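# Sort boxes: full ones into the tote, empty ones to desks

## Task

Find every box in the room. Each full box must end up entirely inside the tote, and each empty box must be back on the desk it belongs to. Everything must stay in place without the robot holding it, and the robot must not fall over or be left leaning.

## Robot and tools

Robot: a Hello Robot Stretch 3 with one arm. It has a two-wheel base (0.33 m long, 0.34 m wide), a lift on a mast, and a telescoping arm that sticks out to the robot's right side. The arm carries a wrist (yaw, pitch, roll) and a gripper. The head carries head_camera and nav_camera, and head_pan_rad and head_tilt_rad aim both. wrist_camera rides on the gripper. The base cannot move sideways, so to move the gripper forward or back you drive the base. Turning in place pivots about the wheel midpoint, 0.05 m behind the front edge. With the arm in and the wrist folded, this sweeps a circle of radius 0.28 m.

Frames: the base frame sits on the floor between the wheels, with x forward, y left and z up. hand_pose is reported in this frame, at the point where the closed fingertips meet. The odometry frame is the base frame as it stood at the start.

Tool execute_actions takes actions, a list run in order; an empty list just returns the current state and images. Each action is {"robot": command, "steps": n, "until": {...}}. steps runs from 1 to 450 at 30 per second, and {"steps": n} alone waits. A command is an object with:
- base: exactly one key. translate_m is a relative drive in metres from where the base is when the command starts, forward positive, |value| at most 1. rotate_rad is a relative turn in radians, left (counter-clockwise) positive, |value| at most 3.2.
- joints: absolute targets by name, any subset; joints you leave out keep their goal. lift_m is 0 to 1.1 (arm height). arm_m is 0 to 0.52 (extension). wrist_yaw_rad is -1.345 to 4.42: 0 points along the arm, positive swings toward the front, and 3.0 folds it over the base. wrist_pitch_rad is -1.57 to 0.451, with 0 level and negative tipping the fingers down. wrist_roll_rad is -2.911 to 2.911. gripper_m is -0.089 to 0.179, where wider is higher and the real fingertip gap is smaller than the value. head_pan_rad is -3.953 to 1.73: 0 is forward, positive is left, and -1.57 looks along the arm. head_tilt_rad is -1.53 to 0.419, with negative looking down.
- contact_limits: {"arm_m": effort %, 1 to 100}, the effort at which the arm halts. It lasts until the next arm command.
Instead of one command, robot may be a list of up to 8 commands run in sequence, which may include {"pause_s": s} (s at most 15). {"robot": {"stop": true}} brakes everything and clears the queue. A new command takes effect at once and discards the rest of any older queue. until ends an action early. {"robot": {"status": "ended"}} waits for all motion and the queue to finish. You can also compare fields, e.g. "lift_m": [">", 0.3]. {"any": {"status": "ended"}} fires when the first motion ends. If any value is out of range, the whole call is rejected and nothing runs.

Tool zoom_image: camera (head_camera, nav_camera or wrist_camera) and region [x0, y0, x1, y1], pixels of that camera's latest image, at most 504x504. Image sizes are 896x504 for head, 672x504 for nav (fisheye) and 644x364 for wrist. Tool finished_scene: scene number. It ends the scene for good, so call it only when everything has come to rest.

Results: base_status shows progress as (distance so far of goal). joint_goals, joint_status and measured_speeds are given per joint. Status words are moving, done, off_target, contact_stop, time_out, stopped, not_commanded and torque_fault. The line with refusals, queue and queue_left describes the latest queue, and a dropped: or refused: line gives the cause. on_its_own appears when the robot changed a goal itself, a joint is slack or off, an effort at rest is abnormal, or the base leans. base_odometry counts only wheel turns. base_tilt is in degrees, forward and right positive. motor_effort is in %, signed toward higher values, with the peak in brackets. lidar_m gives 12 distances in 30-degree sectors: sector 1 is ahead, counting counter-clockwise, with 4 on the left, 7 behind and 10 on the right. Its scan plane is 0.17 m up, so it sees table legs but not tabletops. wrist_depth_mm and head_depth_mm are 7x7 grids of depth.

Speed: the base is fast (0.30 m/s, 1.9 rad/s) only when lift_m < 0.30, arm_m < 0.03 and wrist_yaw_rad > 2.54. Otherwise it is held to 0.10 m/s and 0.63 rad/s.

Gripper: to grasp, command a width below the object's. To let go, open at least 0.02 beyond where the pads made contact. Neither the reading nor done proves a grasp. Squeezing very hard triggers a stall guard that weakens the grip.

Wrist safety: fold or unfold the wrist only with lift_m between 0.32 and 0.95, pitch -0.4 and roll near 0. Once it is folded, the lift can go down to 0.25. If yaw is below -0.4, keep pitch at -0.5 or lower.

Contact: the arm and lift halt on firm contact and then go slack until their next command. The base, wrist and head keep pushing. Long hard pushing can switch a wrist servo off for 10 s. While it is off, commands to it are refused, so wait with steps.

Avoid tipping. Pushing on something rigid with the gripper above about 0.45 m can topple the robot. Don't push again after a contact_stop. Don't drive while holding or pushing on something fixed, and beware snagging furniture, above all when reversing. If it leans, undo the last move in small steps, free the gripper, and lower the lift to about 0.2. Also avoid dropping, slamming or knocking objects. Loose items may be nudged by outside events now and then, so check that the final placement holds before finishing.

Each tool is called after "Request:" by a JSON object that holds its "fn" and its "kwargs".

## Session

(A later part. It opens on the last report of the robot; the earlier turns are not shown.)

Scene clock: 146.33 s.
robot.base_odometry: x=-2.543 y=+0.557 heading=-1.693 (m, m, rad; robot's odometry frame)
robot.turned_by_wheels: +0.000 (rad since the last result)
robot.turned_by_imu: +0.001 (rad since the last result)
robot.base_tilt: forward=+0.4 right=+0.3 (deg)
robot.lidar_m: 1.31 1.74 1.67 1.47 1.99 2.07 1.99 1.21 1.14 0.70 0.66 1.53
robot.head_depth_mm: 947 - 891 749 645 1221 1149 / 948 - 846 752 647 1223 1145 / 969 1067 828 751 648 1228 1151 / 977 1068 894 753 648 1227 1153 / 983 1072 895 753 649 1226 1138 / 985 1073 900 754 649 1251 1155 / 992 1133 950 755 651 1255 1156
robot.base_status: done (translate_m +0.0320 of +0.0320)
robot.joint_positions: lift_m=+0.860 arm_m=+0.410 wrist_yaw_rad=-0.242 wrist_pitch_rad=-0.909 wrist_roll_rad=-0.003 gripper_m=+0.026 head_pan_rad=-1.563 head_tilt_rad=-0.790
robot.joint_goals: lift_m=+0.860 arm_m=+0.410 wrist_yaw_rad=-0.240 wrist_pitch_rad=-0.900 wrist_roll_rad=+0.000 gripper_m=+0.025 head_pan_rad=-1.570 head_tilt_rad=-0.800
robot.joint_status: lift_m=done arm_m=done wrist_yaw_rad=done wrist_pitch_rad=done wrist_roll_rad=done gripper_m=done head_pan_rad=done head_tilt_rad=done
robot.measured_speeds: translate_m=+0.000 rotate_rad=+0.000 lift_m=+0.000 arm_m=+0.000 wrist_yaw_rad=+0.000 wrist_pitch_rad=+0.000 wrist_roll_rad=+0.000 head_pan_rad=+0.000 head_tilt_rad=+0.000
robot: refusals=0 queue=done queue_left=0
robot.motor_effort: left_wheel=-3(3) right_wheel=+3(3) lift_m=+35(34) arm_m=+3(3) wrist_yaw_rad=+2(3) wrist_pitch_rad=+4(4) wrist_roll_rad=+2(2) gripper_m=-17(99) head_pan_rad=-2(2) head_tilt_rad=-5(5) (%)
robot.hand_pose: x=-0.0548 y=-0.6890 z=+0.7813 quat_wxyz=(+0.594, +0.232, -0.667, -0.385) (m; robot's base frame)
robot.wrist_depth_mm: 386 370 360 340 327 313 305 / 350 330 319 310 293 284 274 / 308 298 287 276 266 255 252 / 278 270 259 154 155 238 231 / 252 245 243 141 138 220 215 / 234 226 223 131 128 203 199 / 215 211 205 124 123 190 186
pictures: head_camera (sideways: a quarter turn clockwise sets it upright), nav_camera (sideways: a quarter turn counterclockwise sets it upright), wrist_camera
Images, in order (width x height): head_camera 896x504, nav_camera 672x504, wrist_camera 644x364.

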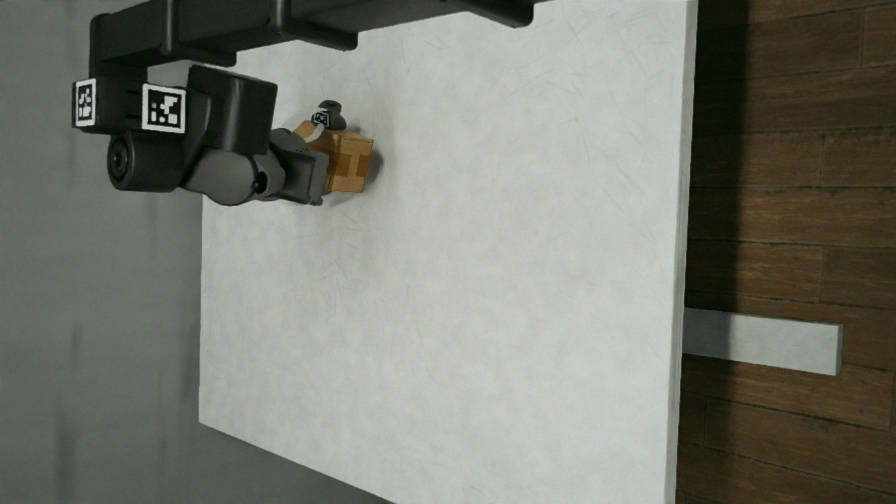

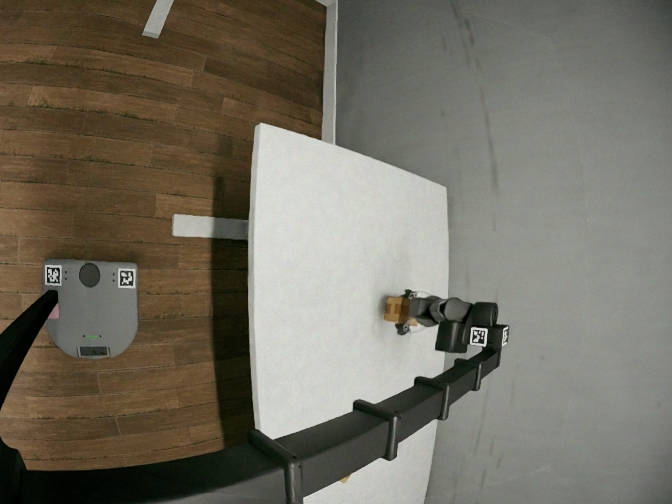

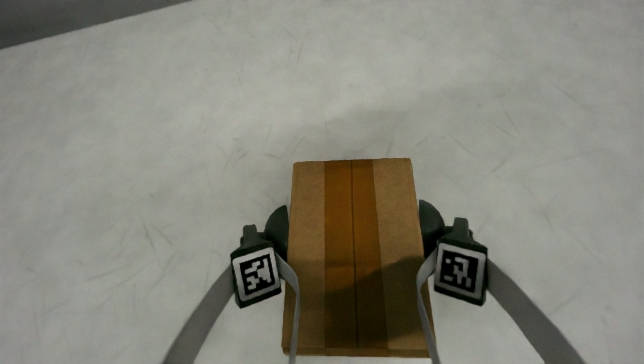

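Request:
{"fn": "execute_actions", "kwargs": {"actions": [{"robot":[{"joints":{"lift_m":0.824}},{"joints":{"gripper_m":0.11}},{"joints":{"lift_m":0.905,"gripper_m":0.17}},{"base":{"translate_m":-0.294},"joints":{"arm_m":0.259,"wrist_yaw_rad":-0.93,"head_pan_rad":-1.75,"head_tilt_rad":-0.9}}],"steps":450,"until":{"robot":{"status":"ended"}}}]}}

Scene clock: 161.30 s.
robot.base_odometry: x=-2.508 y=+0.849 heading=-1.693 (m, m, rad; robot's odometry frame)
robot.turned_by_wheels: +0.000 (rad since the last result)
robot.turned_by_imu: +0.002 (rad since the last result)
robot.base_tilt: forward=+0.4 right=+0.2 (deg)
robot.lidar_m: 1.60 1.97 1.81 1.47 1.99 1.77 1.70 0.98 1.02 1.09 0.79 1.53
robot.head_depth_mm: 1043 - - - 1312 1232 1117 / - - 791 674 640 1241 1138 / - - 775 677 641 1237 1151 / - - 763 689 630 1243 1143 / 993 - 778 690 632 1245 1124 / 1005 938 798 693 623 1248 1128 / 992 944 786 694 625 1251 1129
robot.base_status: done (translate_m -0.2940 of -0.2940)
robot.joint_positions: lift_m=+0.905 arm_m=+0.259 wrist_yaw_rad=-0.928 wrist_pitch_rad=-0.909 wrist_roll_rad=-0.003 gripper_m=+0.170 head_pan_rad=-1.743 head_tilt_rad=-0.889
robot.joint_goals: lift_m=+0.905 arm_m=+0.259 wrist_yaw_rad=-0.930 wrist_pitch_rad=-0.900 wrist_roll_rad=+0.000 gripper_m=+0.170 head_pan_rad=-1.750 head_tilt_rad=-0.900
robot.joint_status: lift_m=done arm_m=done wrist_yaw_rad=done wrist_pitch_rad=done wrist_roll_rad=done gripper_m=done head_pan_rad=done head_tilt_rad=done
robot.measured_speeds: translate_m=+0.000 rotate_rad=+0.000 lift_m=+0.000 arm_m=+0.000 wrist_yaw_rad=+0.000 wrist_pitch_rad=+0.000 wrist_roll_rad=+0.000 head_pan_rad=+0.000 head_tilt_rad=+0.000
robot: refusals=0 queue=done queue_left=0
robot.motor_effort: left_wheel=-3(7) right_wheel=+2(4) lift_m=+34(38) arm_m=-2(1) wrist_yaw_rad=-2(3) wrist_pitch_rad=+4(4) wrist_roll_rad=+2(2) gripper_m=-1(100) head_pan_rad=-3(13) head_tilt_rad=-6(19) (%)
robot.hand_pose: x=-0.1323 y=-0.4871 z=+0.8263 quat_wxyz=(+0.430, -0.005, -0.706, -0.562) (m; robot's base frame)
robot.wrist_depth_mm: 470 451 427 412 393 381 351 / 408 400 380 366 355 341 330 / 377 358 351 332 323 309 305 / 335 322 312 304 290 286 278 / 306 298 287 234 265 263 257 / 279 - 264 224 242 246 - / 259 250 245 240 233 232 226
pictures: head_camera (sideways: a quarter turn clockwise sets it upright), nav_camera (sideways: a quarter turn counterclockwise sets it upright), wrist_camera
Images, in order (width x height): head_camera 896x504, nav_camera 672x504, wrist_camera 644x364.

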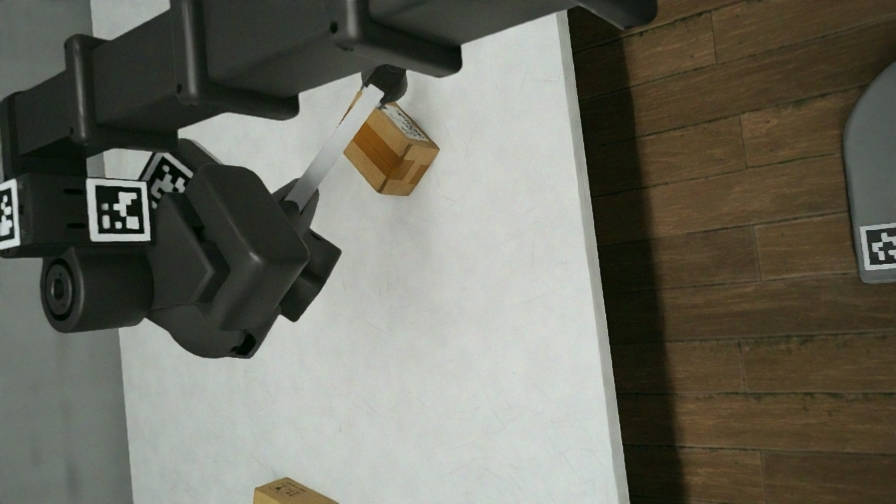

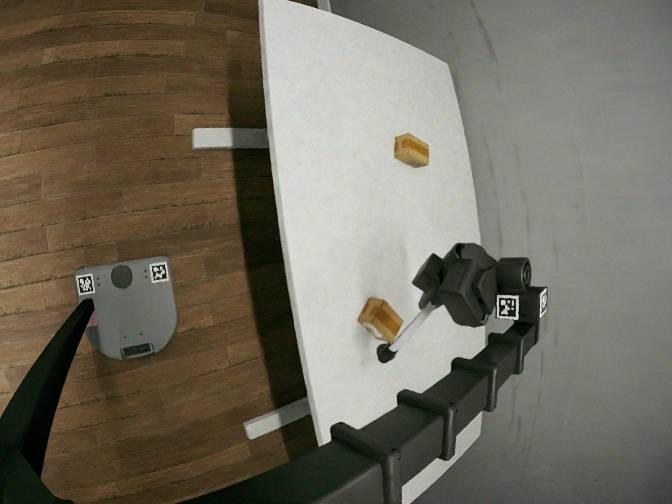

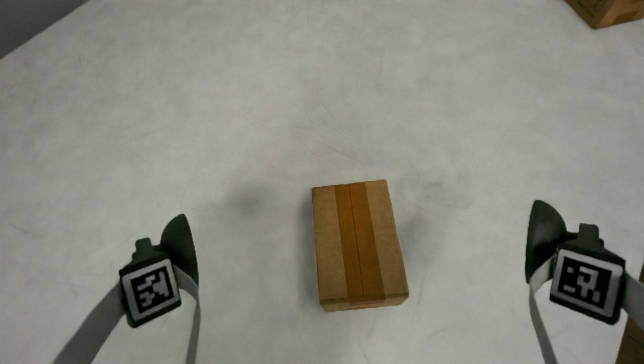

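Request:
{"fn": "execute_actions", "kwargs": {"actions": [{"robot":[{"base":{"translate_m":-0.031},"joints":{"arm_m":0.266,"wrist_yaw_rad":-0.855,"lift_m":0.89}},{"joints":{"lift_m":0.823,"gripper_m":0.13}},{"joints":{"gripper_m":0.07}},{"joints":{"gripper_m":0.025}},{"pause_s":0.3},{"joints":{"lift_m":0.86}},{"pause_s":0.5}],"steps":450,"until":{"robot":{"status":"ended"}}}]}}

Scene clock: 175.97 s.
robot.base_odometry: x=-2.504 y=+0.880 heading=-1.693 (m, m, rad; robot's odometry frame)
robot.turned_by_wheels: +0.000 (rad since the last result)
robot.turned_by_imu: +0.002 (rad since the last result)
robot.base_tilt: forward=+0.4 right=+0.2 (deg)
robot.lidar_m: 1.63 1.99 1.83 1.48 1.99 1.74 1.67 0.96 0.97 1.09 0.81 1.54
robot.head_depth_mm: 1042 926 - - - 1214 1120 / 1036 - - 682 641 1237 1140 / 1016 - 656 675 641 1238 1142 / 1013 - - 690 631 1241 1140 / 1016 937 771 693 633 1242 1124 / 1005 941 798 693 625 1246 1130 / 993 943 798 694 624 1253 1129
robot.base_status: done (translate_m -0.0310 of -0.0310)
robot.joint_positions: lift_m=+0.859 arm_m=+0.266 wrist_yaw_rad=-0.855 wrist_pitch_rad=-0.921 wrist_roll_rad=-0.003 gripper_m=+0.026 head_pan_rad=-1.743 head_tilt_rad=-0.889
robot.joint_goals: lift_m=+0.860 arm_m=+0.266 wrist_yaw_rad=-0.855 wrist_pitch_rad=-0.900 wrist_roll_rad=+0.000 gripper_m=+0.025 head_pan_rad=-1.750 head_tilt_rad=-0.900
robot.joint_status: lift_m=done arm_m=done wrist_yaw_rad=done wrist_pitch_rad=done wrist_roll_rad=done gripper_m=done head_pan_rad=done head_tilt_rad=done
robot.measured_speeds: translate_m=+0.000 rotate_rad=+0.000 lift_m=+0.000 arm_m=+0.000 wrist_yaw_rad=+0.000 wrist_pitch_rad=+0.000 wrist_roll_rad=+0.000 head_pan_rad=+0.000 head_tilt_rad=+0.000
robot: refusals=0 queue=done queue_left=0
robot.motor_effort: left_wheel=-3(7) right_wheel=+2(4) lift_m=+36(40) arm_m=+3(3) wrist_yaw_rad=+1(4) wrist_pitch_rad=+9(10) wrist_roll_rad=+2(2) gripper_m=-18(99) head_pan_rad=-3(3) head_tilt_rad=-6(6) (%)
robot.hand_pose: x=-0.1240 y=-0.4996 z=+0.7796 quat_wxyz=(+0.447, +0.024, -0.706, -0.549) (m; robot's base frame)
robot.wrist_depth_mm: 380 367 352 334 318 311 297 / 337 323 317 304 290 282 272 / 304 292 285 273 265 254 247 / 280 269 258 154 233 235 227 / 252 244 240 142 139 218 213 / 232 227 223 131 129 202 197 / 214 210 202 124 124 189 186
pictures: head_camera (sideways: a quarter turn clockwise sets it upright), nav_camera (sideways: a quarter turn counterclockwise sets it upright), wrist_camera
Images, in order (width x height): head_camera 896x504, nav_camera 672x504, wrist_camera 644x364.

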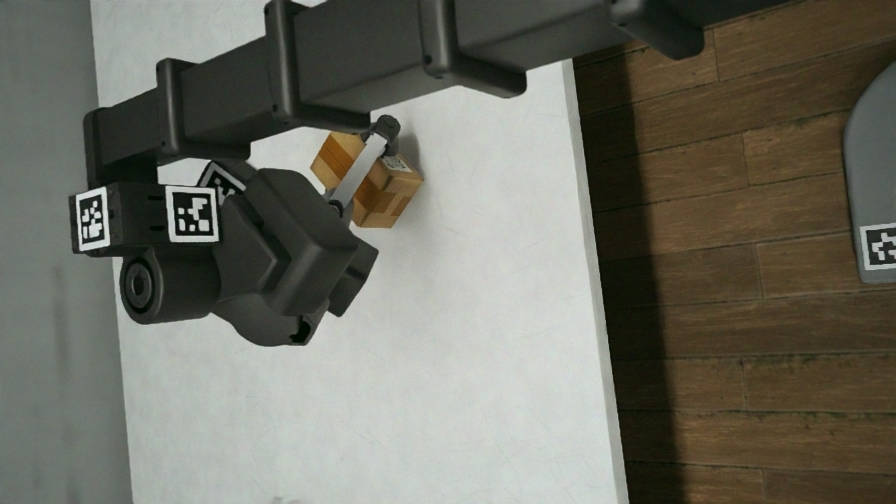

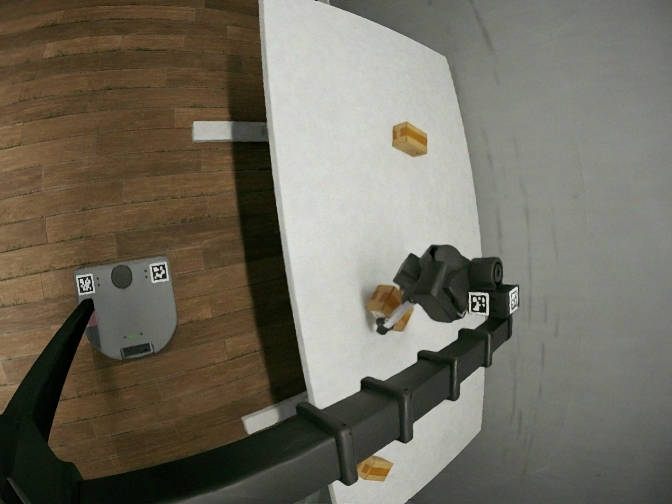

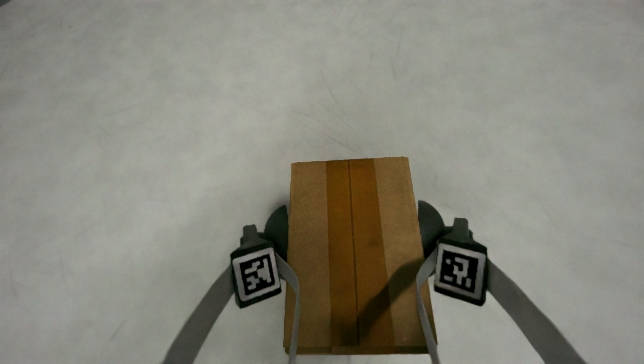

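Request:
{"fn": "execute_actions", "kwargs": {"actions": [{"robot":{"joints":{"lift_m":0.885}},"steps":60,"until":{"robot":{"status":"ended"}}},{"robot":{"base":{"translate_m":-1.0},"joints":{"arm_m":0.0,"wrist_yaw_rad":1.5,"head_pan_rad":-2.2,"head_tilt_rad":-0.9}},"steps":300,"until":{"robot":{"arm_m":["<",0.05],"wrist_yaw_rad":[">",1.4]}}},{"robot":{"joints":{"lift_m":0.36}},"steps":450,"until":{"robot":{"lift_m":["<",0.40]}}},{"robot":{"joints":{"wrist_yaw_rad":-0.40}},"steps":450,"until":{"robot":{"base_status":["!=","moving"]}}},{"robot":{"base":{"translate_m":-0.29},"joints":{"arm_m":0.12,"head_pan_rad":-1.65,"head_tilt_rad":-1.1}},"steps":450,"until":{"robot":{"status":"ended"}}}]}}

Scene clock: 215.00 s.
robot.base_odometry: x=-2.347 y=+2.160 heading=-1.693 (m, m, rad; robot's odometry frame)
robot.turned_by_wheels: +0.000 (rad since the last result)
robot.turned_by_imu: +0.003 (rad since the last result)
robot.base_tilt: forward=+0.3 right=+0.1 (deg)
robot.lidar_m: 2.91 2.09 1.56 1.62 0.56 0.41 0.39 0.41 0.55 1.12 0.86 1.56
robot.head_depth_mm: 1159 1266 1304 1305 1246 1180 - / 1187 1447 1501 1360 1269 - - / 1180 1434 1507 1363 - 1211 - / 1179 1428 1512 1359 1280 1208 1113 / 1166 1427 1518 1387 1279 1190 1116 / 1164 1411 1518 1396 1291 1199 1115 / 1162 1402 1521 1398 1293 1199 1121
robot.base_status: done (translate_m -0.2900 of -0.2900)
robot.joint_positions: lift_m=+0.360 arm_m=+0.120 wrist_yaw_rad=-0.398 wrist_pitch_rad=-0.922 wrist_roll_rad=-0.002 gripper_m=+0.026 head_pan_rad=-1.657 head_tilt_rad=-1.086
robot.joint_goals: lift_m=+0.360 arm_m=+0.120 wrist_yaw_rad=-0.400 wrist_pitch_rad=-0.900 wrist_roll_rad=+0.000 gripper_m=+0.025 head_pan_rad=-1.650 head_tilt_rad=-1.100
robot.joint_status: lift_m=done arm_m=done wrist_yaw_rad=done wrist_pitch_rad=done wrist_roll_rad=done gripper_m=done head_pan_rad=done head_tilt_rad=done
robot.measured_speeds: translate_m=+0.000 rotate_rad=+0.000 lift_m=+0.000 arm_m=+0.000 wrist_yaw_rad=+0.000 wrist_pitch_rad=+0.000 wrist_roll_rad=+0.000 head_pan_rad=+0.000 head_tilt_rad=+0.000
robot: refusals=0 queue=done queue_left=0
robot.motor_effort: left_wheel=-3(7) right_wheel=+3(4) lift_m=+17(35) arm_m=+3(6) wrist_yaw_rad=-1(4) wrist_pitch_rad=+10(9) wrist_roll_rad=+1(2) gripper_m=-17(17) head_pan_rad=+2(24) head_tilt_rad=-7(27) (%)
robot.hand_pose: x=-0.0742 y=-0.3896 z=+0.2803 quat_wxyz=(+0.559, +0.184, -0.682, -0.434) (m; robot's base frame)
robot.wrist_depth_mm: 636 672 692 656 550 394 304 / 656 634 622 598 548 421 321 / 582 566 473 500 521 449 341 / 552 527 496 154 458 454 360 / 502 474 401 141 139 428 382 / 456 442 444 132 129 399 389 / 422 414 404 124 124 371 368
pictures: head_camera (sideways: a quarter turn clockwise sets it upright), nav_camera (sideways: a quarter turn counterclockwise sets it upright), wrist_camera
Images, in order (width x height): head_camera 896x504, nav_camera 672x504, wrist_camera 644x364.

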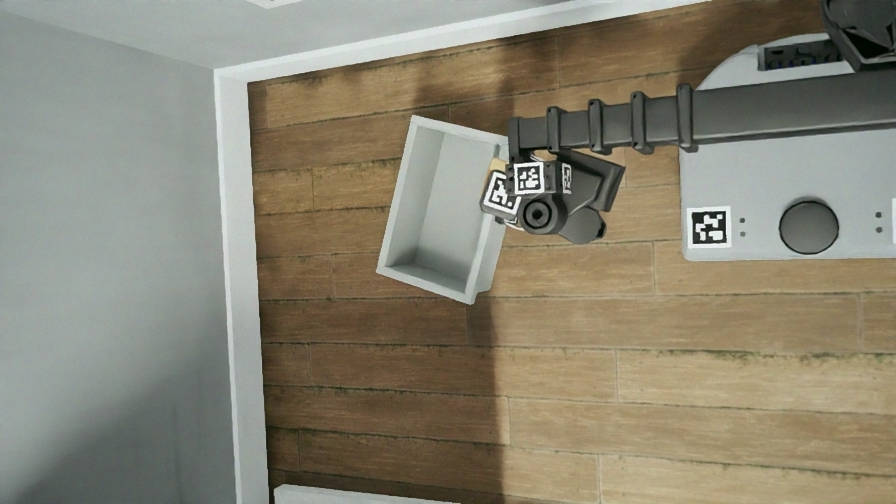

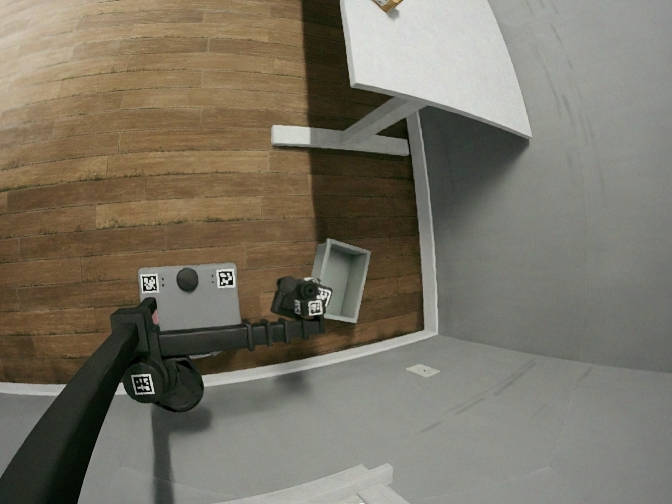

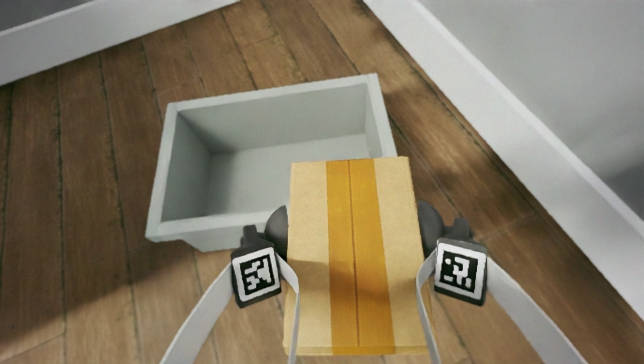

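Request:
{"fn": "execute_actions", "kwargs": {"actions": [{"robot":{"base":{"translate_m":-0.052},"joints":{"arm_m":0.33,"wrist_yaw_rad":-0.31,"wrist_pitch_rad":-1.05,"lift_m":0.31}},"steps":300,"until":{"robot":{"status":"ended"}}}]}}

Scene clock: 232.43 s.
robot.base_odometry: x=-2.340 y=+2.212 heading=-1.693 (m, m, rad; robot's odometry frame)
robot.turned_by_wheels: +0.000 (rad since the last result)
robot.turned_by_imu: +0.001 (rad since the last result)
robot.base_tilt: forward=+0.3 right=+0.2 (deg)
robot.lidar_m: 2.96 2.08 1.57 1.42 0.49 0.36 0.34 0.35 0.48 1.11 0.89 1.56
robot.head_depth_mm: 1074 1101 1134 1166 1182 1153 - / 1185 1398 1477 1370 1272 - - / 1183 1439 1528 1324 1278 1214 - / 1175 1430 1512 1360 1281 1211 1109 / 1172 1419 1506 1361 1283 1196 1115 / 1165 1417 1517 1393 1288 1196 1117 / 1162 1408 1522 1395 1295 1203 1119
robot.base_status: done (translate_m -0.0520 of -0.0520)
robot.joint_positions: lift_m=+0.310 arm_m=+0.330 wrist_yaw_rad=-0.312 wrist_pitch_rad=-1.066 wrist_roll_rad=-0.002 gripper_m=+0.026 head_pan_rad=-1.657 head_tilt_rad=-1.086
robot.joint_goals: lift_m=+0.310 arm_m=+0.330 wrist_yaw_rad=-0.310 wrist_pitch_rad=-1.050 wrist_roll_rad=+0.000 gripper_m=+0.025 head_pan_rad=-1.650 head_tilt_rad=-1.100
robot.joint_status: lift_m=done arm_m=done wrist_yaw_rad=done wrist_pitch_rad=done wrist_roll_rad=done gripper_m=done head_pan_rad=done head_tilt_rad=done
robot.measured_speeds: translate_m=+0.000 rotate_rad=+0.000 lift_m=+0.000 arm_m=+0.000 wrist_yaw_rad=+0.000 wrist_pitch_rad=+0.000 wrist_roll_rad=+0.000 head_pan_rad=+0.000 head_tilt_rad=+0.000
robot: refusals=0 queue=done queue_left=0
robot.motor_effort: left_wheel=-4(7) right_wheel=+2(5) lift_m=+18(20) arm_m=+3(6) wrist_yaw_rad=+2(1) wrist_pitch_rad=+7(9) wrist_roll_rad=+1(2) gripper_m=-18(18) head_pan_rad=+2(3) head_tilt_rad=-7(7) (%)
robot.hand_pose: x=-0.0532 y=-0.5725 z=+0.2131 quat_wxyz=(+0.547, +0.261, -0.656, -0.450) (m; robot's base frame)
robot.wrist_depth_mm: 514 512 497 475 467 365 282 / 497 475 458 458 437 395 299 / 462 454 439 425 409 393 302 / 428 334 319 154 261 373 323 / 411 310 390 142 139 358 344 / 384 307 359 132 129 338 332 / 365 282 348 124 124 319 321
pictures: head_camera (sideways: a quarter turn clockwise sets it upright), nav_camera (sideways: a quarter turn counterclockwise sets it upright), wrist_camera
Images, in order (width x height): head_camera 896x504, nav_camera 672x504, wrist_camera 644x364.

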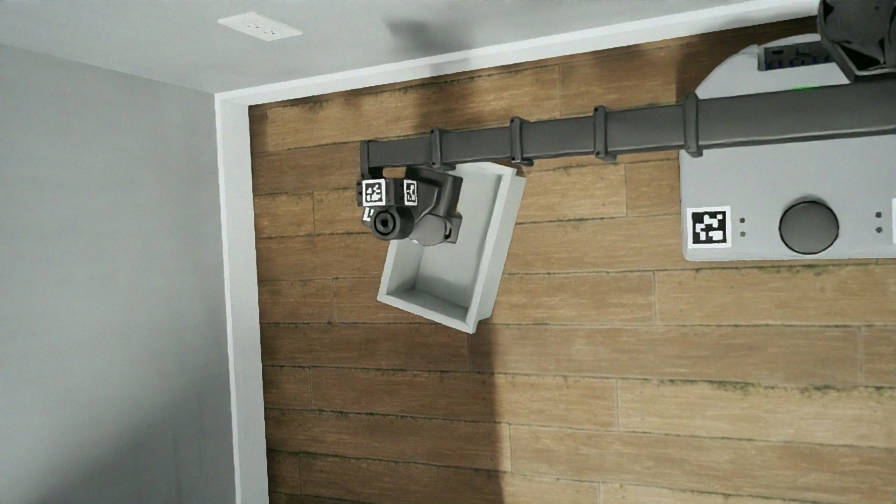

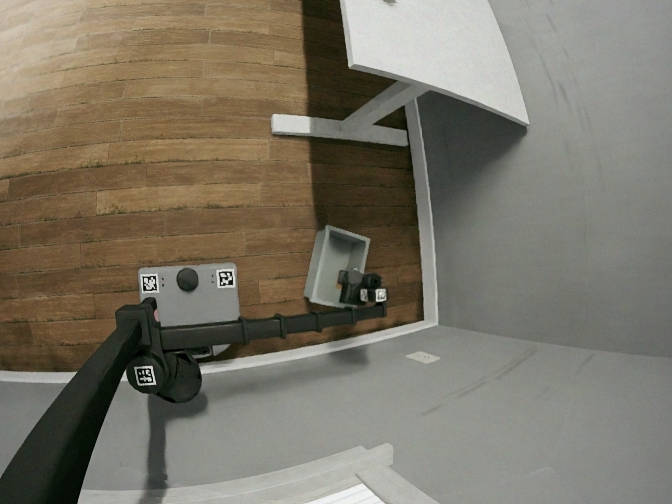

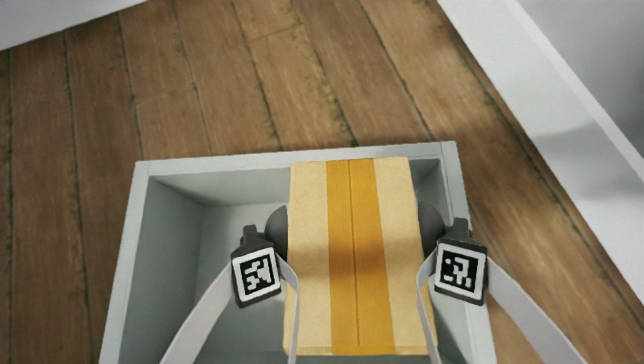

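Request:
{"fn": "execute_actions", "kwargs": {"actions": [{"robot":[{"base":{"translate_m":0.016},"joints":{"arm_m":0.346}},{"joints":{"lift_m":0.20}}],"steps":300,"until":{"robot":{"status":"ended"}}}]}}

Scene clock: 243.17 s.
robot.base_odometry: x=-2.342 y=+2.196 heading=-1.693 (m, m, rad; robot's odometry frame)
robot.turned_by_wheels: +0.000 (rad since the last result)
robot.turned_by_imu: +0.001 (rad since the last result)
robot.base_tilt: forward=+0.4 right=+0.2 (deg)
robot.lidar_m: 2.94 2.08 1.57 1.48 0.51 0.37 0.36 0.37 0.50 1.12 0.88 1.55
robot.head_depth_mm: 1113 1154 1187 1221 1222 1165 - / 1184 1443 1479 1370 1275 1205 - / 1182 1438 1506 1347 1281 - - / 1178 1431 1509 1343 1276 1210 1110 / 1168 1417 1515 1368 1281 1194 1111 / 1167 1416 1527 1389 1290 1201 1118 / 1160 1407 1522 1398 1293 1201 1120
robot.base_status: done (translate_m +0.0160 of +0.0160)
robot.joint_positions: lift_m=+0.200 arm_m=+0.346 wrist_yaw_rad=-0.312 wrist_pitch_rad=-1.066 wrist_roll_rad=-0.002 gripper_m=+0.026 head_pan_rad=-1.657 head_tilt_rad=-1.086
robot.joint_goals: lift_m=+0.200 arm_m=+0.346 wrist_yaw_rad=-0.310 wrist_pitch_rad=-1.050 wrist_roll_rad=+0.000 gripper_m=+0.025 head_pan_rad=-1.650 head_tilt_rad=-1.100
robot.joint_status: lift_m=done arm_m=done wrist_yaw_rad=done wrist_pitch_rad=done wrist_roll_rad=done gripper_m=done head_pan_rad=done head_tilt_rad=done
robot.measured_speeds: translate_m=+0.000 rotate_rad=+0.000 lift_m=+0.000 arm_m=+0.000 wrist_yaw_rad=+0.000 wrist_pitch_rad=+0.000 wrist_roll_rad=+0.000 head_pan_rad=+0.000 head_tilt_rad=+0.000
robot: refusals=0 queue=done queue_left=0
robot.motor_effort: left_wheel=-3(4) right_wheel=+2(8) lift_m=+18(15) arm_m=+3(7) wrist_yaw_rad=+2(2) wrist_pitch_rad=+7(7) wrist_roll_rad=+1(2) gripper_m=-16(18) head_pan_rad=+2(2) head_tilt_rad=-8(7) (%)
robot.hand_pose: x=-0.0532 y=-0.5884 z=+0.1031 quat_wxyz=(+0.547, +0.261, -0.656, -0.450) (m; robot's base frame)
robot.wrist_depth_mm: 383 370 354 347 331 323 284 / 351 340 329 321 175 170 288 / 190 191 195 197 202 184 274 / 182 237 284 155 251 202 152 / 183 244 275 141 139 192 145 / 182 241 262 131 128 178 138 / 179 239 246 125 123 228 131
pictures: head_camera (sideways: a quarter turn clockwise sets it upright), nav_camera (sideways: a quarter turn counterclockwise sets it upright), wrist_camera
Images, in order (width x height): head_camera 896x504, nav_camera 672x504, wrist_camera 644x364.

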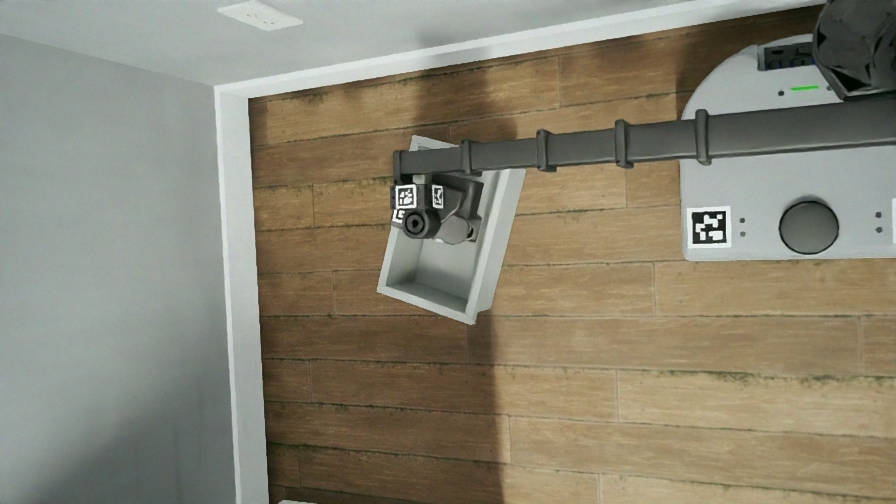

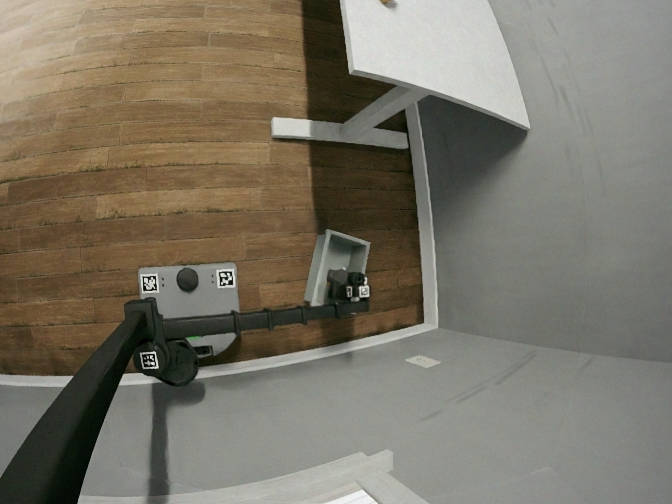

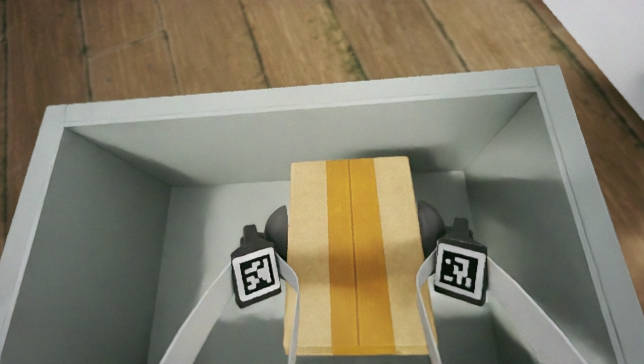

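Request:
{"fn": "execute_actions", "kwargs": {"actions": [{"robot":[{"joints":{"arm_m":0.357,"lift_m":0.165}},{"joints":{"lift_m":0.138}},{"pause_s":0.3}],"steps":300,"until":{"robot":{"status":"ended"}}}]}}

Scene clock: 249.87 s.
robot.base_odometry: x=-2.342 y=+2.196 heading=-1.693 (m, m, rad; robot's odometry frame)
robot.turned_by_wheels: +0.000 (rad since the last result)
robot.turned_by_imu: +0.001 (rad since the last result)
robot.base_tilt: forward=+0.3 right=+0.2 (deg)
robot.lidar_m: 2.94 2.08 1.57 1.48 0.51 0.37 0.36 0.37 0.50 1.12 0.88 1.56
robot.head_depth_mm: 1113 1153 1193 1223 1221 1163 - / 1182 1438 1477 1378 1273 1204 - / 1181 1439 1503 1339 1277 - - / 1175 1433 1508 1345 1278 1204 1111 / 1173 1428 1510 1370 1287 1196 1114 / 1165 1412 1524 1389 1292 1194 1114 / 1163 1407 1530 1396 1295 1202 1119
robot.base_status: done (translate_m +0.0160 of +0.0160)
robot.joint_positions: lift_m=+0.138 arm_m=+0.357 wrist_yaw_rad=-0.312 wrist_pitch_rad=-1.066 wrist_roll_rad=-0.002 gripper_m=+0.026 head_pan_rad=-1.657 head_tilt_rad=-1.086
robot.joint_goals: lift_m=+0.138 arm_m=+0.357 wrist_yaw_rad=-0.310 wrist_pitch_rad=-1.050 wrist_roll_rad=+0.000 gripper_m=+0.025 head_pan_rad=-1.650 head_tilt_rad=-1.100
robot.joint_status: lift_m=done arm_m=done wrist_yaw_rad=done wrist_pitch_rad=done wrist_roll_rad=done gripper_m=done head_pan_rad=done head_tilt_rad=done
robot.measured_speeds: translate_m=+0.000 rotate_rad=+0.000 lift_m=+0.000 arm_m=+0.000 wrist_yaw_rad=+0.000 wrist_pitch_rad=+0.000 wrist_roll_rad=+0.000 head_pan_rad=+0.000 head_tilt_rad=+0.000
robot: refusals=0 queue=done queue_left=0
robot.motor_effort: left_wheel=-3(3) right_wheel=+2(2) lift_m=+18(15) arm_m=+3(1) wrist_yaw_rad=+2(2) wrist_pitch_rad=+8(7) wrist_roll_rad=+2(1) gripper_m=-18(18) head_pan_rad=+3(2) head_tilt_rad=-7(8) (%)
robot.hand_pose: x=-0.0532 y=-0.5994 z=+0.0411 quat_wxyz=(+0.547, +0.261, -0.656, -0.450) (m; robot's base frame)
robot.wrist_depth_mm: 297 122 118 115 113 110 112 / 130 130 133 134 135 137 127 / 167 171 174 176 180 176 130 / 182 224 222 154 205 202 132 / 179 214 211 142 140 193 134 / 178 203 201 132 129 183 136 / 176 197 190 125 124 178 133
pictures: head_camera (sideways: a quarter turn clockwise sets it upright), nav_camera (sideways: a quarter turn counterclockwise sets it upright), wrist_camera
Images, in order (width x height): head_camera 896x504, nav_camera 672x504, wrist_camera 644x364.

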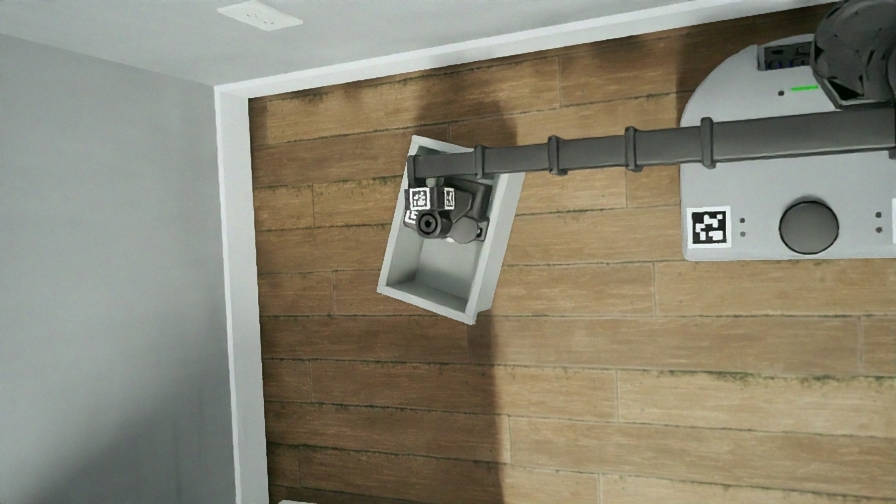

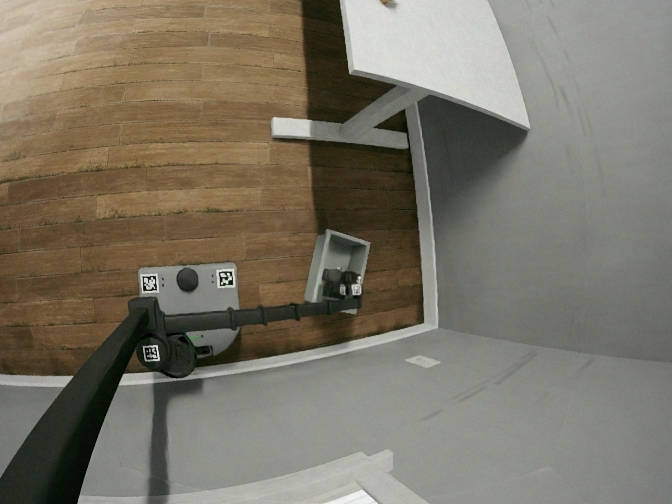

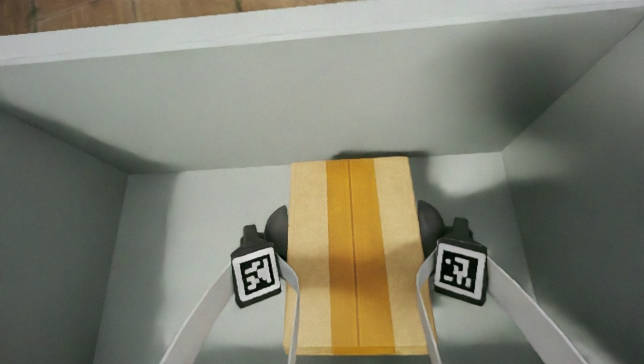

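Request:
{"fn": "execute_actions", "kwargs": {"actions": []}}

Scene clock: 260.00 s.
robot.base_odometry: x=-2.342 y=+2.196 heading=-1.693 (m, m, rad; robot's odometry frame)
robot.turned_by_wheels: +0.000 (rad since the last result)
robot.turned_by_imu: +0.000 (rad since the last result)
robot.base_tilt: forward=+0.3 right=+0.2 (deg)
robot.lidar_m: 2.95 2.09 1.57 1.48 0.52 0.37 0.36 0.37 0.50 1.11 0.88 1.56
robot.head_depth_mm: 1113 1158 1185 1222 1220 1166 - / 1187 1439 1486 1374 1272 1205 - / 1183 1436 1500 1332 1273 - - / 1176 1429 1510 1349 1278 1211 1112 / 1167 1418 1512 1364 1285 1191 1113 / 1164 1417 1526 1402 1286 1197 1114 / 1161 1406 1524 1402 1292 1199 1121
robot.base_status: done (translate_m +0.0160 of +0.0160)
robot.joint_positions: lift_m=+0.138 arm_m=+0.357 wrist_yaw_rad=-0.312 wrist_pitch_rad=-1.066 wrist_roll_rad=-0.002 gripper_m=+0.026 head_pan_rad=-1.657 head_tilt_rad=-1.086
robot.joint_goals: lift_m=+0.138 arm_m=+0.357 wrist_yaw_rad=-0.310 wrist_pitch_rad=-1.050 wrist_roll_rad=+0.000 gripper_m=+0.025 head_pan_rad=-1.650 head_tilt_rad=-1.100
robot.joint_status: lift_m=done arm_m=done wrist_yaw_rad=done wrist_pitch_rad=done wrist_roll_rad=done gripper_m=done head_pan_rad=done head_tilt_rad=done
robot.measured_speeds: translate_m=+0.000 rotate_rad=+0.000 lift_m=+0.000 arm_m=+0.000 wrist_yaw_rad=+0.000 wrist_pitch_rad=+0.000 wrist_roll_rad=+0.000 head_pan_rad=+0.000 head_tilt_rad=+0.000
robot: refusals=0 queue=done queue_left=0
robot.motor_effort: left_wheel=-3(3) right_wheel=+3(2) lift_m=+17(18) arm_m=+3(3) wrist_yaw_rad=+3(2) wrist_pitch_rad=+7(8) wrist_roll_rad=+2(1) gripper_m=-18(17) head_pan_rad=+2(2) head_tilt_rad=-7(7) (%)
robot.hand_pose: x=-0.0532 y=-0.5994 z=+0.0411 quat_wxyz=(+0.547, +0.261, -0.656, -0.450) (m; robot's base frame)
robot.wrist_depth_mm: 295 122 118 115 113 110 112 / 130 131 132 134 136 138 126 / 169 173 174 177 180 175 131 / 182 224 222 155 204 203 133 / 180 214 214 141 139 192 134 / 177 205 203 131 128 181 136 / 177 195 189 124 124 177 133
pictures: head_camera (sideways: a quarter turn clockwise sets it upright), nav_camera (sideways: a quarter turn counterclockwise sets it upright), wrist_camera
Images, in order (width x height): head_camera 896x504, nav_camera 672x504, wrist_camera 644x364.

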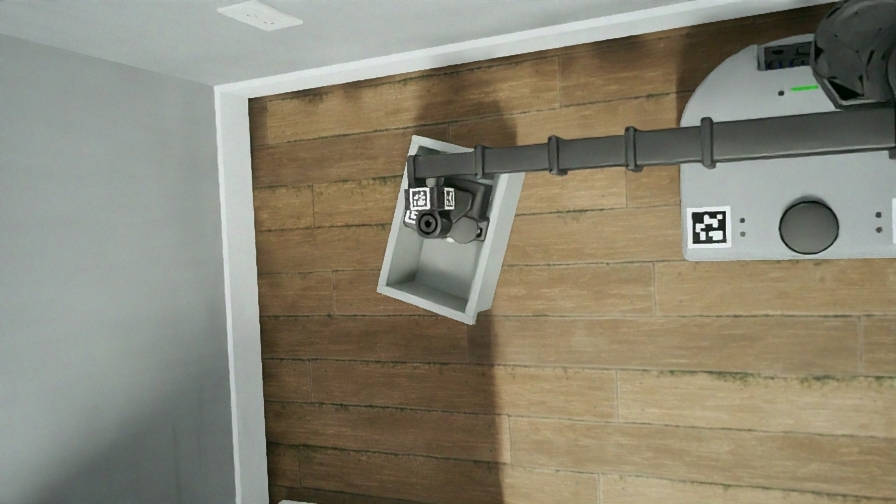

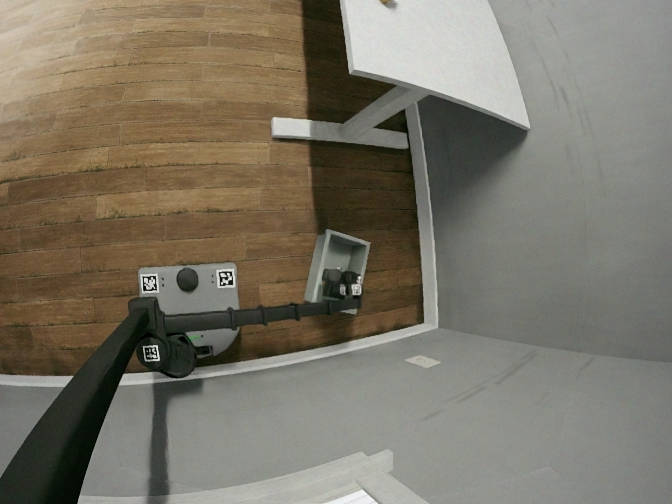

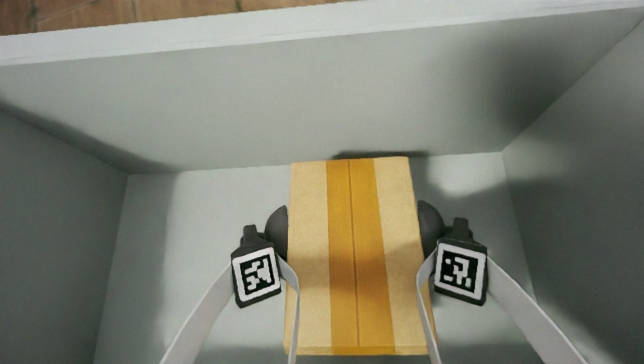

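Request:
{"fn": "execute_actions", "kwargs": {"actions": [{"robot":{"joints":{"lift_m":0.130}},"steps":60,"until":{"robot":{"status":"ended"}}},{"steps":8}]}}

Scene clock: 262.70 s.
robot.base_odometry: x=-2.342 y=+2.196 heading=-1.693 (m, m, rad; robot's odometry frame)
robot.turned_by_wheels: +0.000 (rad since the last result)
robot.turned_by_imu: +0.000 (rad since the last result)
robot.base_tilt: forward=+0.4 right=+0.2 (deg)
robot.lidar_m: 2.94 2.09 1.57 1.48 0.51 0.37 0.36 0.37 0.50 1.12 0.88 1.56
robot.head_depth_mm: 1115 1152 1187 1227 1218 1162 - / 1193 1443 1483 1380 1272 1204 - / 1181 1436 1505 1329 1279 - - / 1175 1427 1506 1349 1282 1212 1111 / 1172 1428 1517 1364 1284 1192 1115 / 1166 1418 1519 1400 1290 1196 1117 / 1167 1407 1532 1401 1292 1198 1119
robot.base_status: done (translate_m +0.0160 of +0.0160)
robot.joint_positions: lift_m=+0.130 arm_m=+0.357 wrist_yaw_rad=-0.312 wrist_pitch_rad=-1.066 wrist_roll_rad=-0.002 gripper_m=+0.026 head_pan_rad=-1.657 head_tilt_rad=-1.086
robot.joint_goals: lift_m=+0.130 arm_m=+0.357 wrist_yaw_rad=-0.310 wrist_pitch_rad=-1.050 wrist_roll_rad=+0.000 gripper_m=+0.025 head_pan_rad=-1.650 head_tilt_rad=-1.100
robot.joint_status: lift_m=done arm_m=done wrist_yaw_rad=done wrist_pitch_rad=done wrist_roll_rad=done gripper_m=done head_pan_rad=done head_tilt_rad=done
robot.measured_speeds: translate_m=+0.000 rotate_rad=+0.000 lift_m=+0.000 arm_m=+0.000 wrist_yaw_rad=+0.000 wrist_pitch_rad=+0.000 wrist_roll_rad=+0.000 head_pan_rad=+0.000 head_tilt_rad=+0.000
robot: refusals=0 queue=done queue_left=0
robot.motor_effort: left_wheel=-3(3) right_wheel=+2(2) lift_m=+18(18) arm_m=+3(3) wrist_yaw_rad=+2(2) wrist_pitch_rad=+7(7) wrist_roll_rad=+2(2) gripper_m=-18(18) head_pan_rad=+2(2) head_tilt_rad=-7(7) (%)
robot.hand_pose: x=-0.0532 y=-0.5994 z=+0.0331 quat_wxyz=(+0.547, +0.261, -0.656, -0.450) (m; robot's base frame)
robot.wrist_depth_mm: 115 113 111 108 109 110 111 / 130 131 133 134 135 137 127 / 169 171 174 176 180 177 130 / 180 216 214 155 197 194 133 / 180 208 206 142 139 186 134 / 177 197 195 132 128 176 134 / 175 187 180 124 124 171 134
pictures: head_camera (sideways: a quarter turn clockwise sets it upright), nav_camera (sideways: a quarter turn counterclockwise sets it upright), wrist_camera
Images, in order (width x height): head_camera 896x504, nav_camera 672x504, wrist_camera 644x364.

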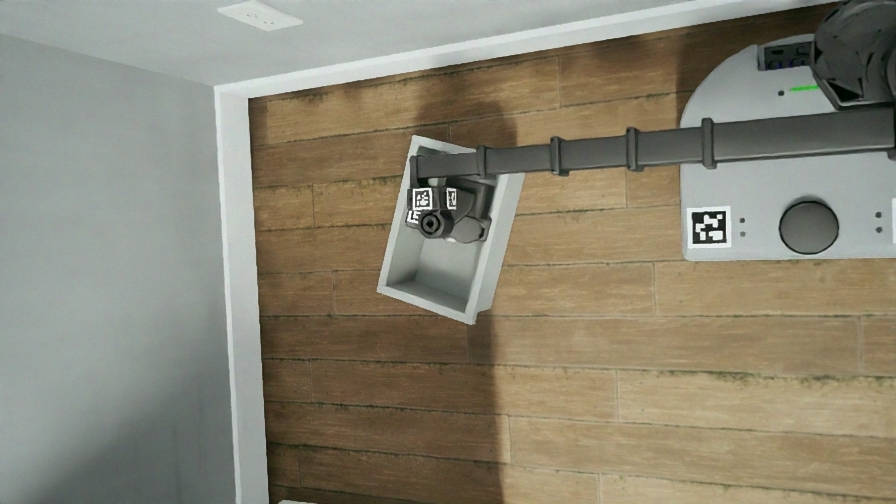

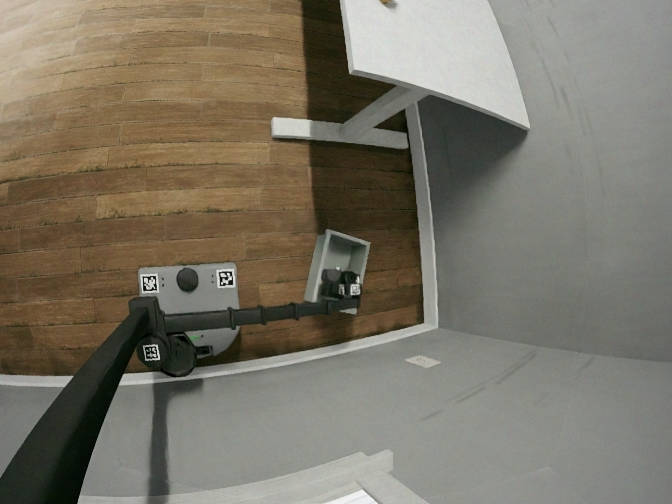

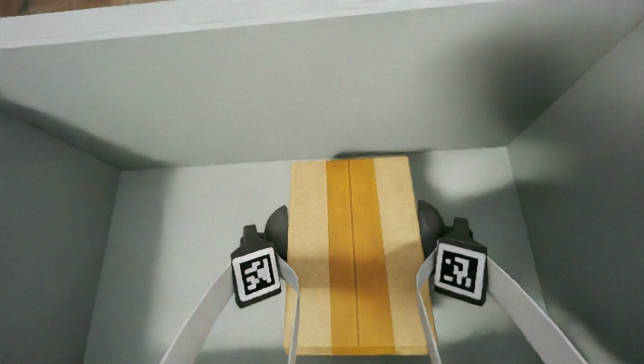

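Request:
{"fn": "execute_actions", "kwargs": {"actions": [{"robot":{"joints":{"lift_m":0.125}},"steps":60,"until":{"robot":{"status":"ended"}}},{"steps":8}]}}

Scene clock: 266.37 s.
robot.base_odometry: x=-2.342 y=+2.196 heading=-1.693 (m, m, rad; robot's odometry frame)
robot.turned_by_wheels: +0.000 (rad since the last result)
robot.turned_by_imu: +0.001 (rad since the last result)
robot.base_tilt: forward=+0.3 right=+0.2 (deg)
robot.lidar_m: 2.94 2.08 1.57 1.48 0.51 0.37 0.36 0.37 0.50 1.11 0.88 1.57
robot.head_depth_mm: 1114 1150 1183 1219 1218 1164 - / 1185 1437 1479 1369 1269 1204 - / 1183 1431 1505 1318 1278 - - / 1178 1430 1509 1341 1279 1208 1113 / 1169 1415 1515 1366 1282 1198 1110 / 1169 1413 1516 1396 1288 1194 1118 / 1161 1405 1525 1402 1293 1200 1118
robot.base_status: done (translate_m +0.0160 of +0.0160)
robot.joint_positions: lift_m=+0.125 arm_m=+0.357 wrist_yaw_rad=-0.312 wrist_pitch_rad=-1.064 wrist_roll_rad=-0.002 gripper_m=+0.026 head_pan_rad=-1.657 head_tilt_rad=-1.086
robot.joint_goals: lift_m=+0.125 arm_m=+0.357 wrist_yaw_rad=-0.310 wrist_pitch_rad=-1.050 wrist_roll_rad=+0.000 gripper_m=+0.025 head_pan_rad=-1.650 head_tilt_rad=-1.100
robot.joint_status: lift_m=done arm_m=done wrist_yaw_rad=done wrist_pitch_rad=done wrist_roll_rad=done gripper_m=done head_pan_rad=done head_tilt_rad=done
robot.measured_speeds: translate_m=+0.000 rotate_rad=+0.000 lift_m=+0.000 arm_m=+0.000 wrist_yaw_rad=+0.000 wrist_pitch_rad=+0.000 wrist_roll_rad=+0.000 head_pan_rad=+0.000 head_tilt_rad=+0.000
robot: refusals=0 queue=done queue_left=0
robot.motor_effort: left_wheel=-3(3) right_wheel=+2(2) lift_m=+15(17) arm_m=+3(3) wrist_yaw_rad=+2(2) wrist_pitch_rad=+6(7) wrist_roll_rad=+1(2) gripper_m=-18(18) head_pan_rad=+2(2) head_tilt_rad=-7(7) (%)
robot.hand_pose: x=-0.0533 y=-0.5998 z=+0.0284 quat_wxyz=(+0.547, +0.260, -0.657, -0.449) (m; robot's base frame)
robot.wrist_depth_mm: 110 109 107 107 109 110 111 / 129 130 131 133 134 137 125 / 168 171 173 176 178 176 131 / 181 213 211 152 193 192 133 / 179 204 200 141 139 182 133 / 178 194 190 132 129 172 136 / 176 183 178 126 125 167 134
pictures: head_camera (sideways: a quarter turn clockwise sets it upright), nav_camera (sideways: a quarter turn counterclockwise sets it upright), wrist_camera
Images, in order (width x height): head_camera 896x504, nav_camera 672x504, wrist_camera 644x364.

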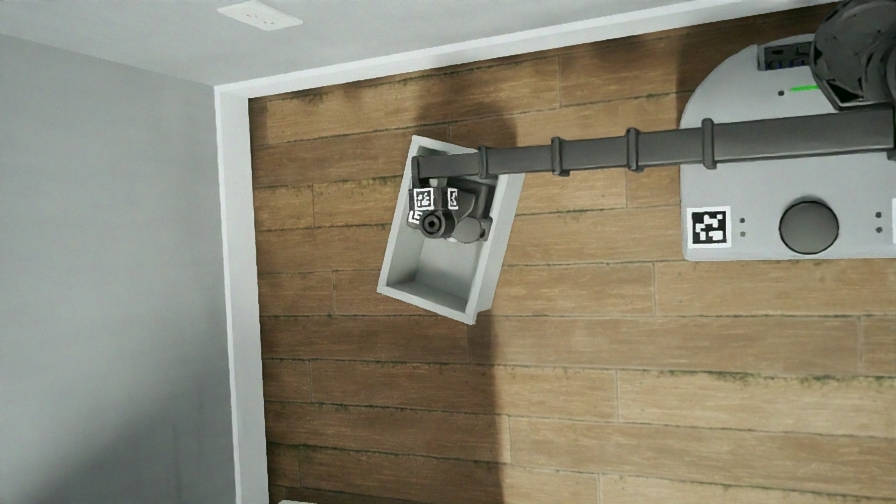

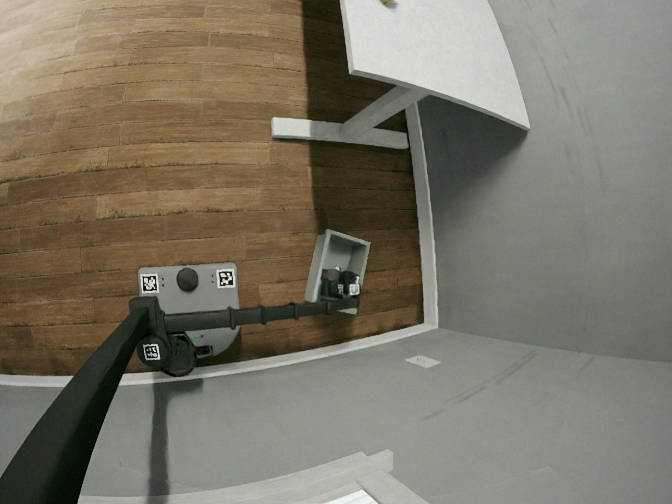

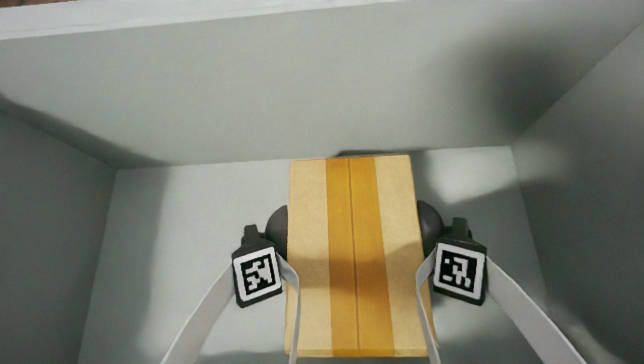

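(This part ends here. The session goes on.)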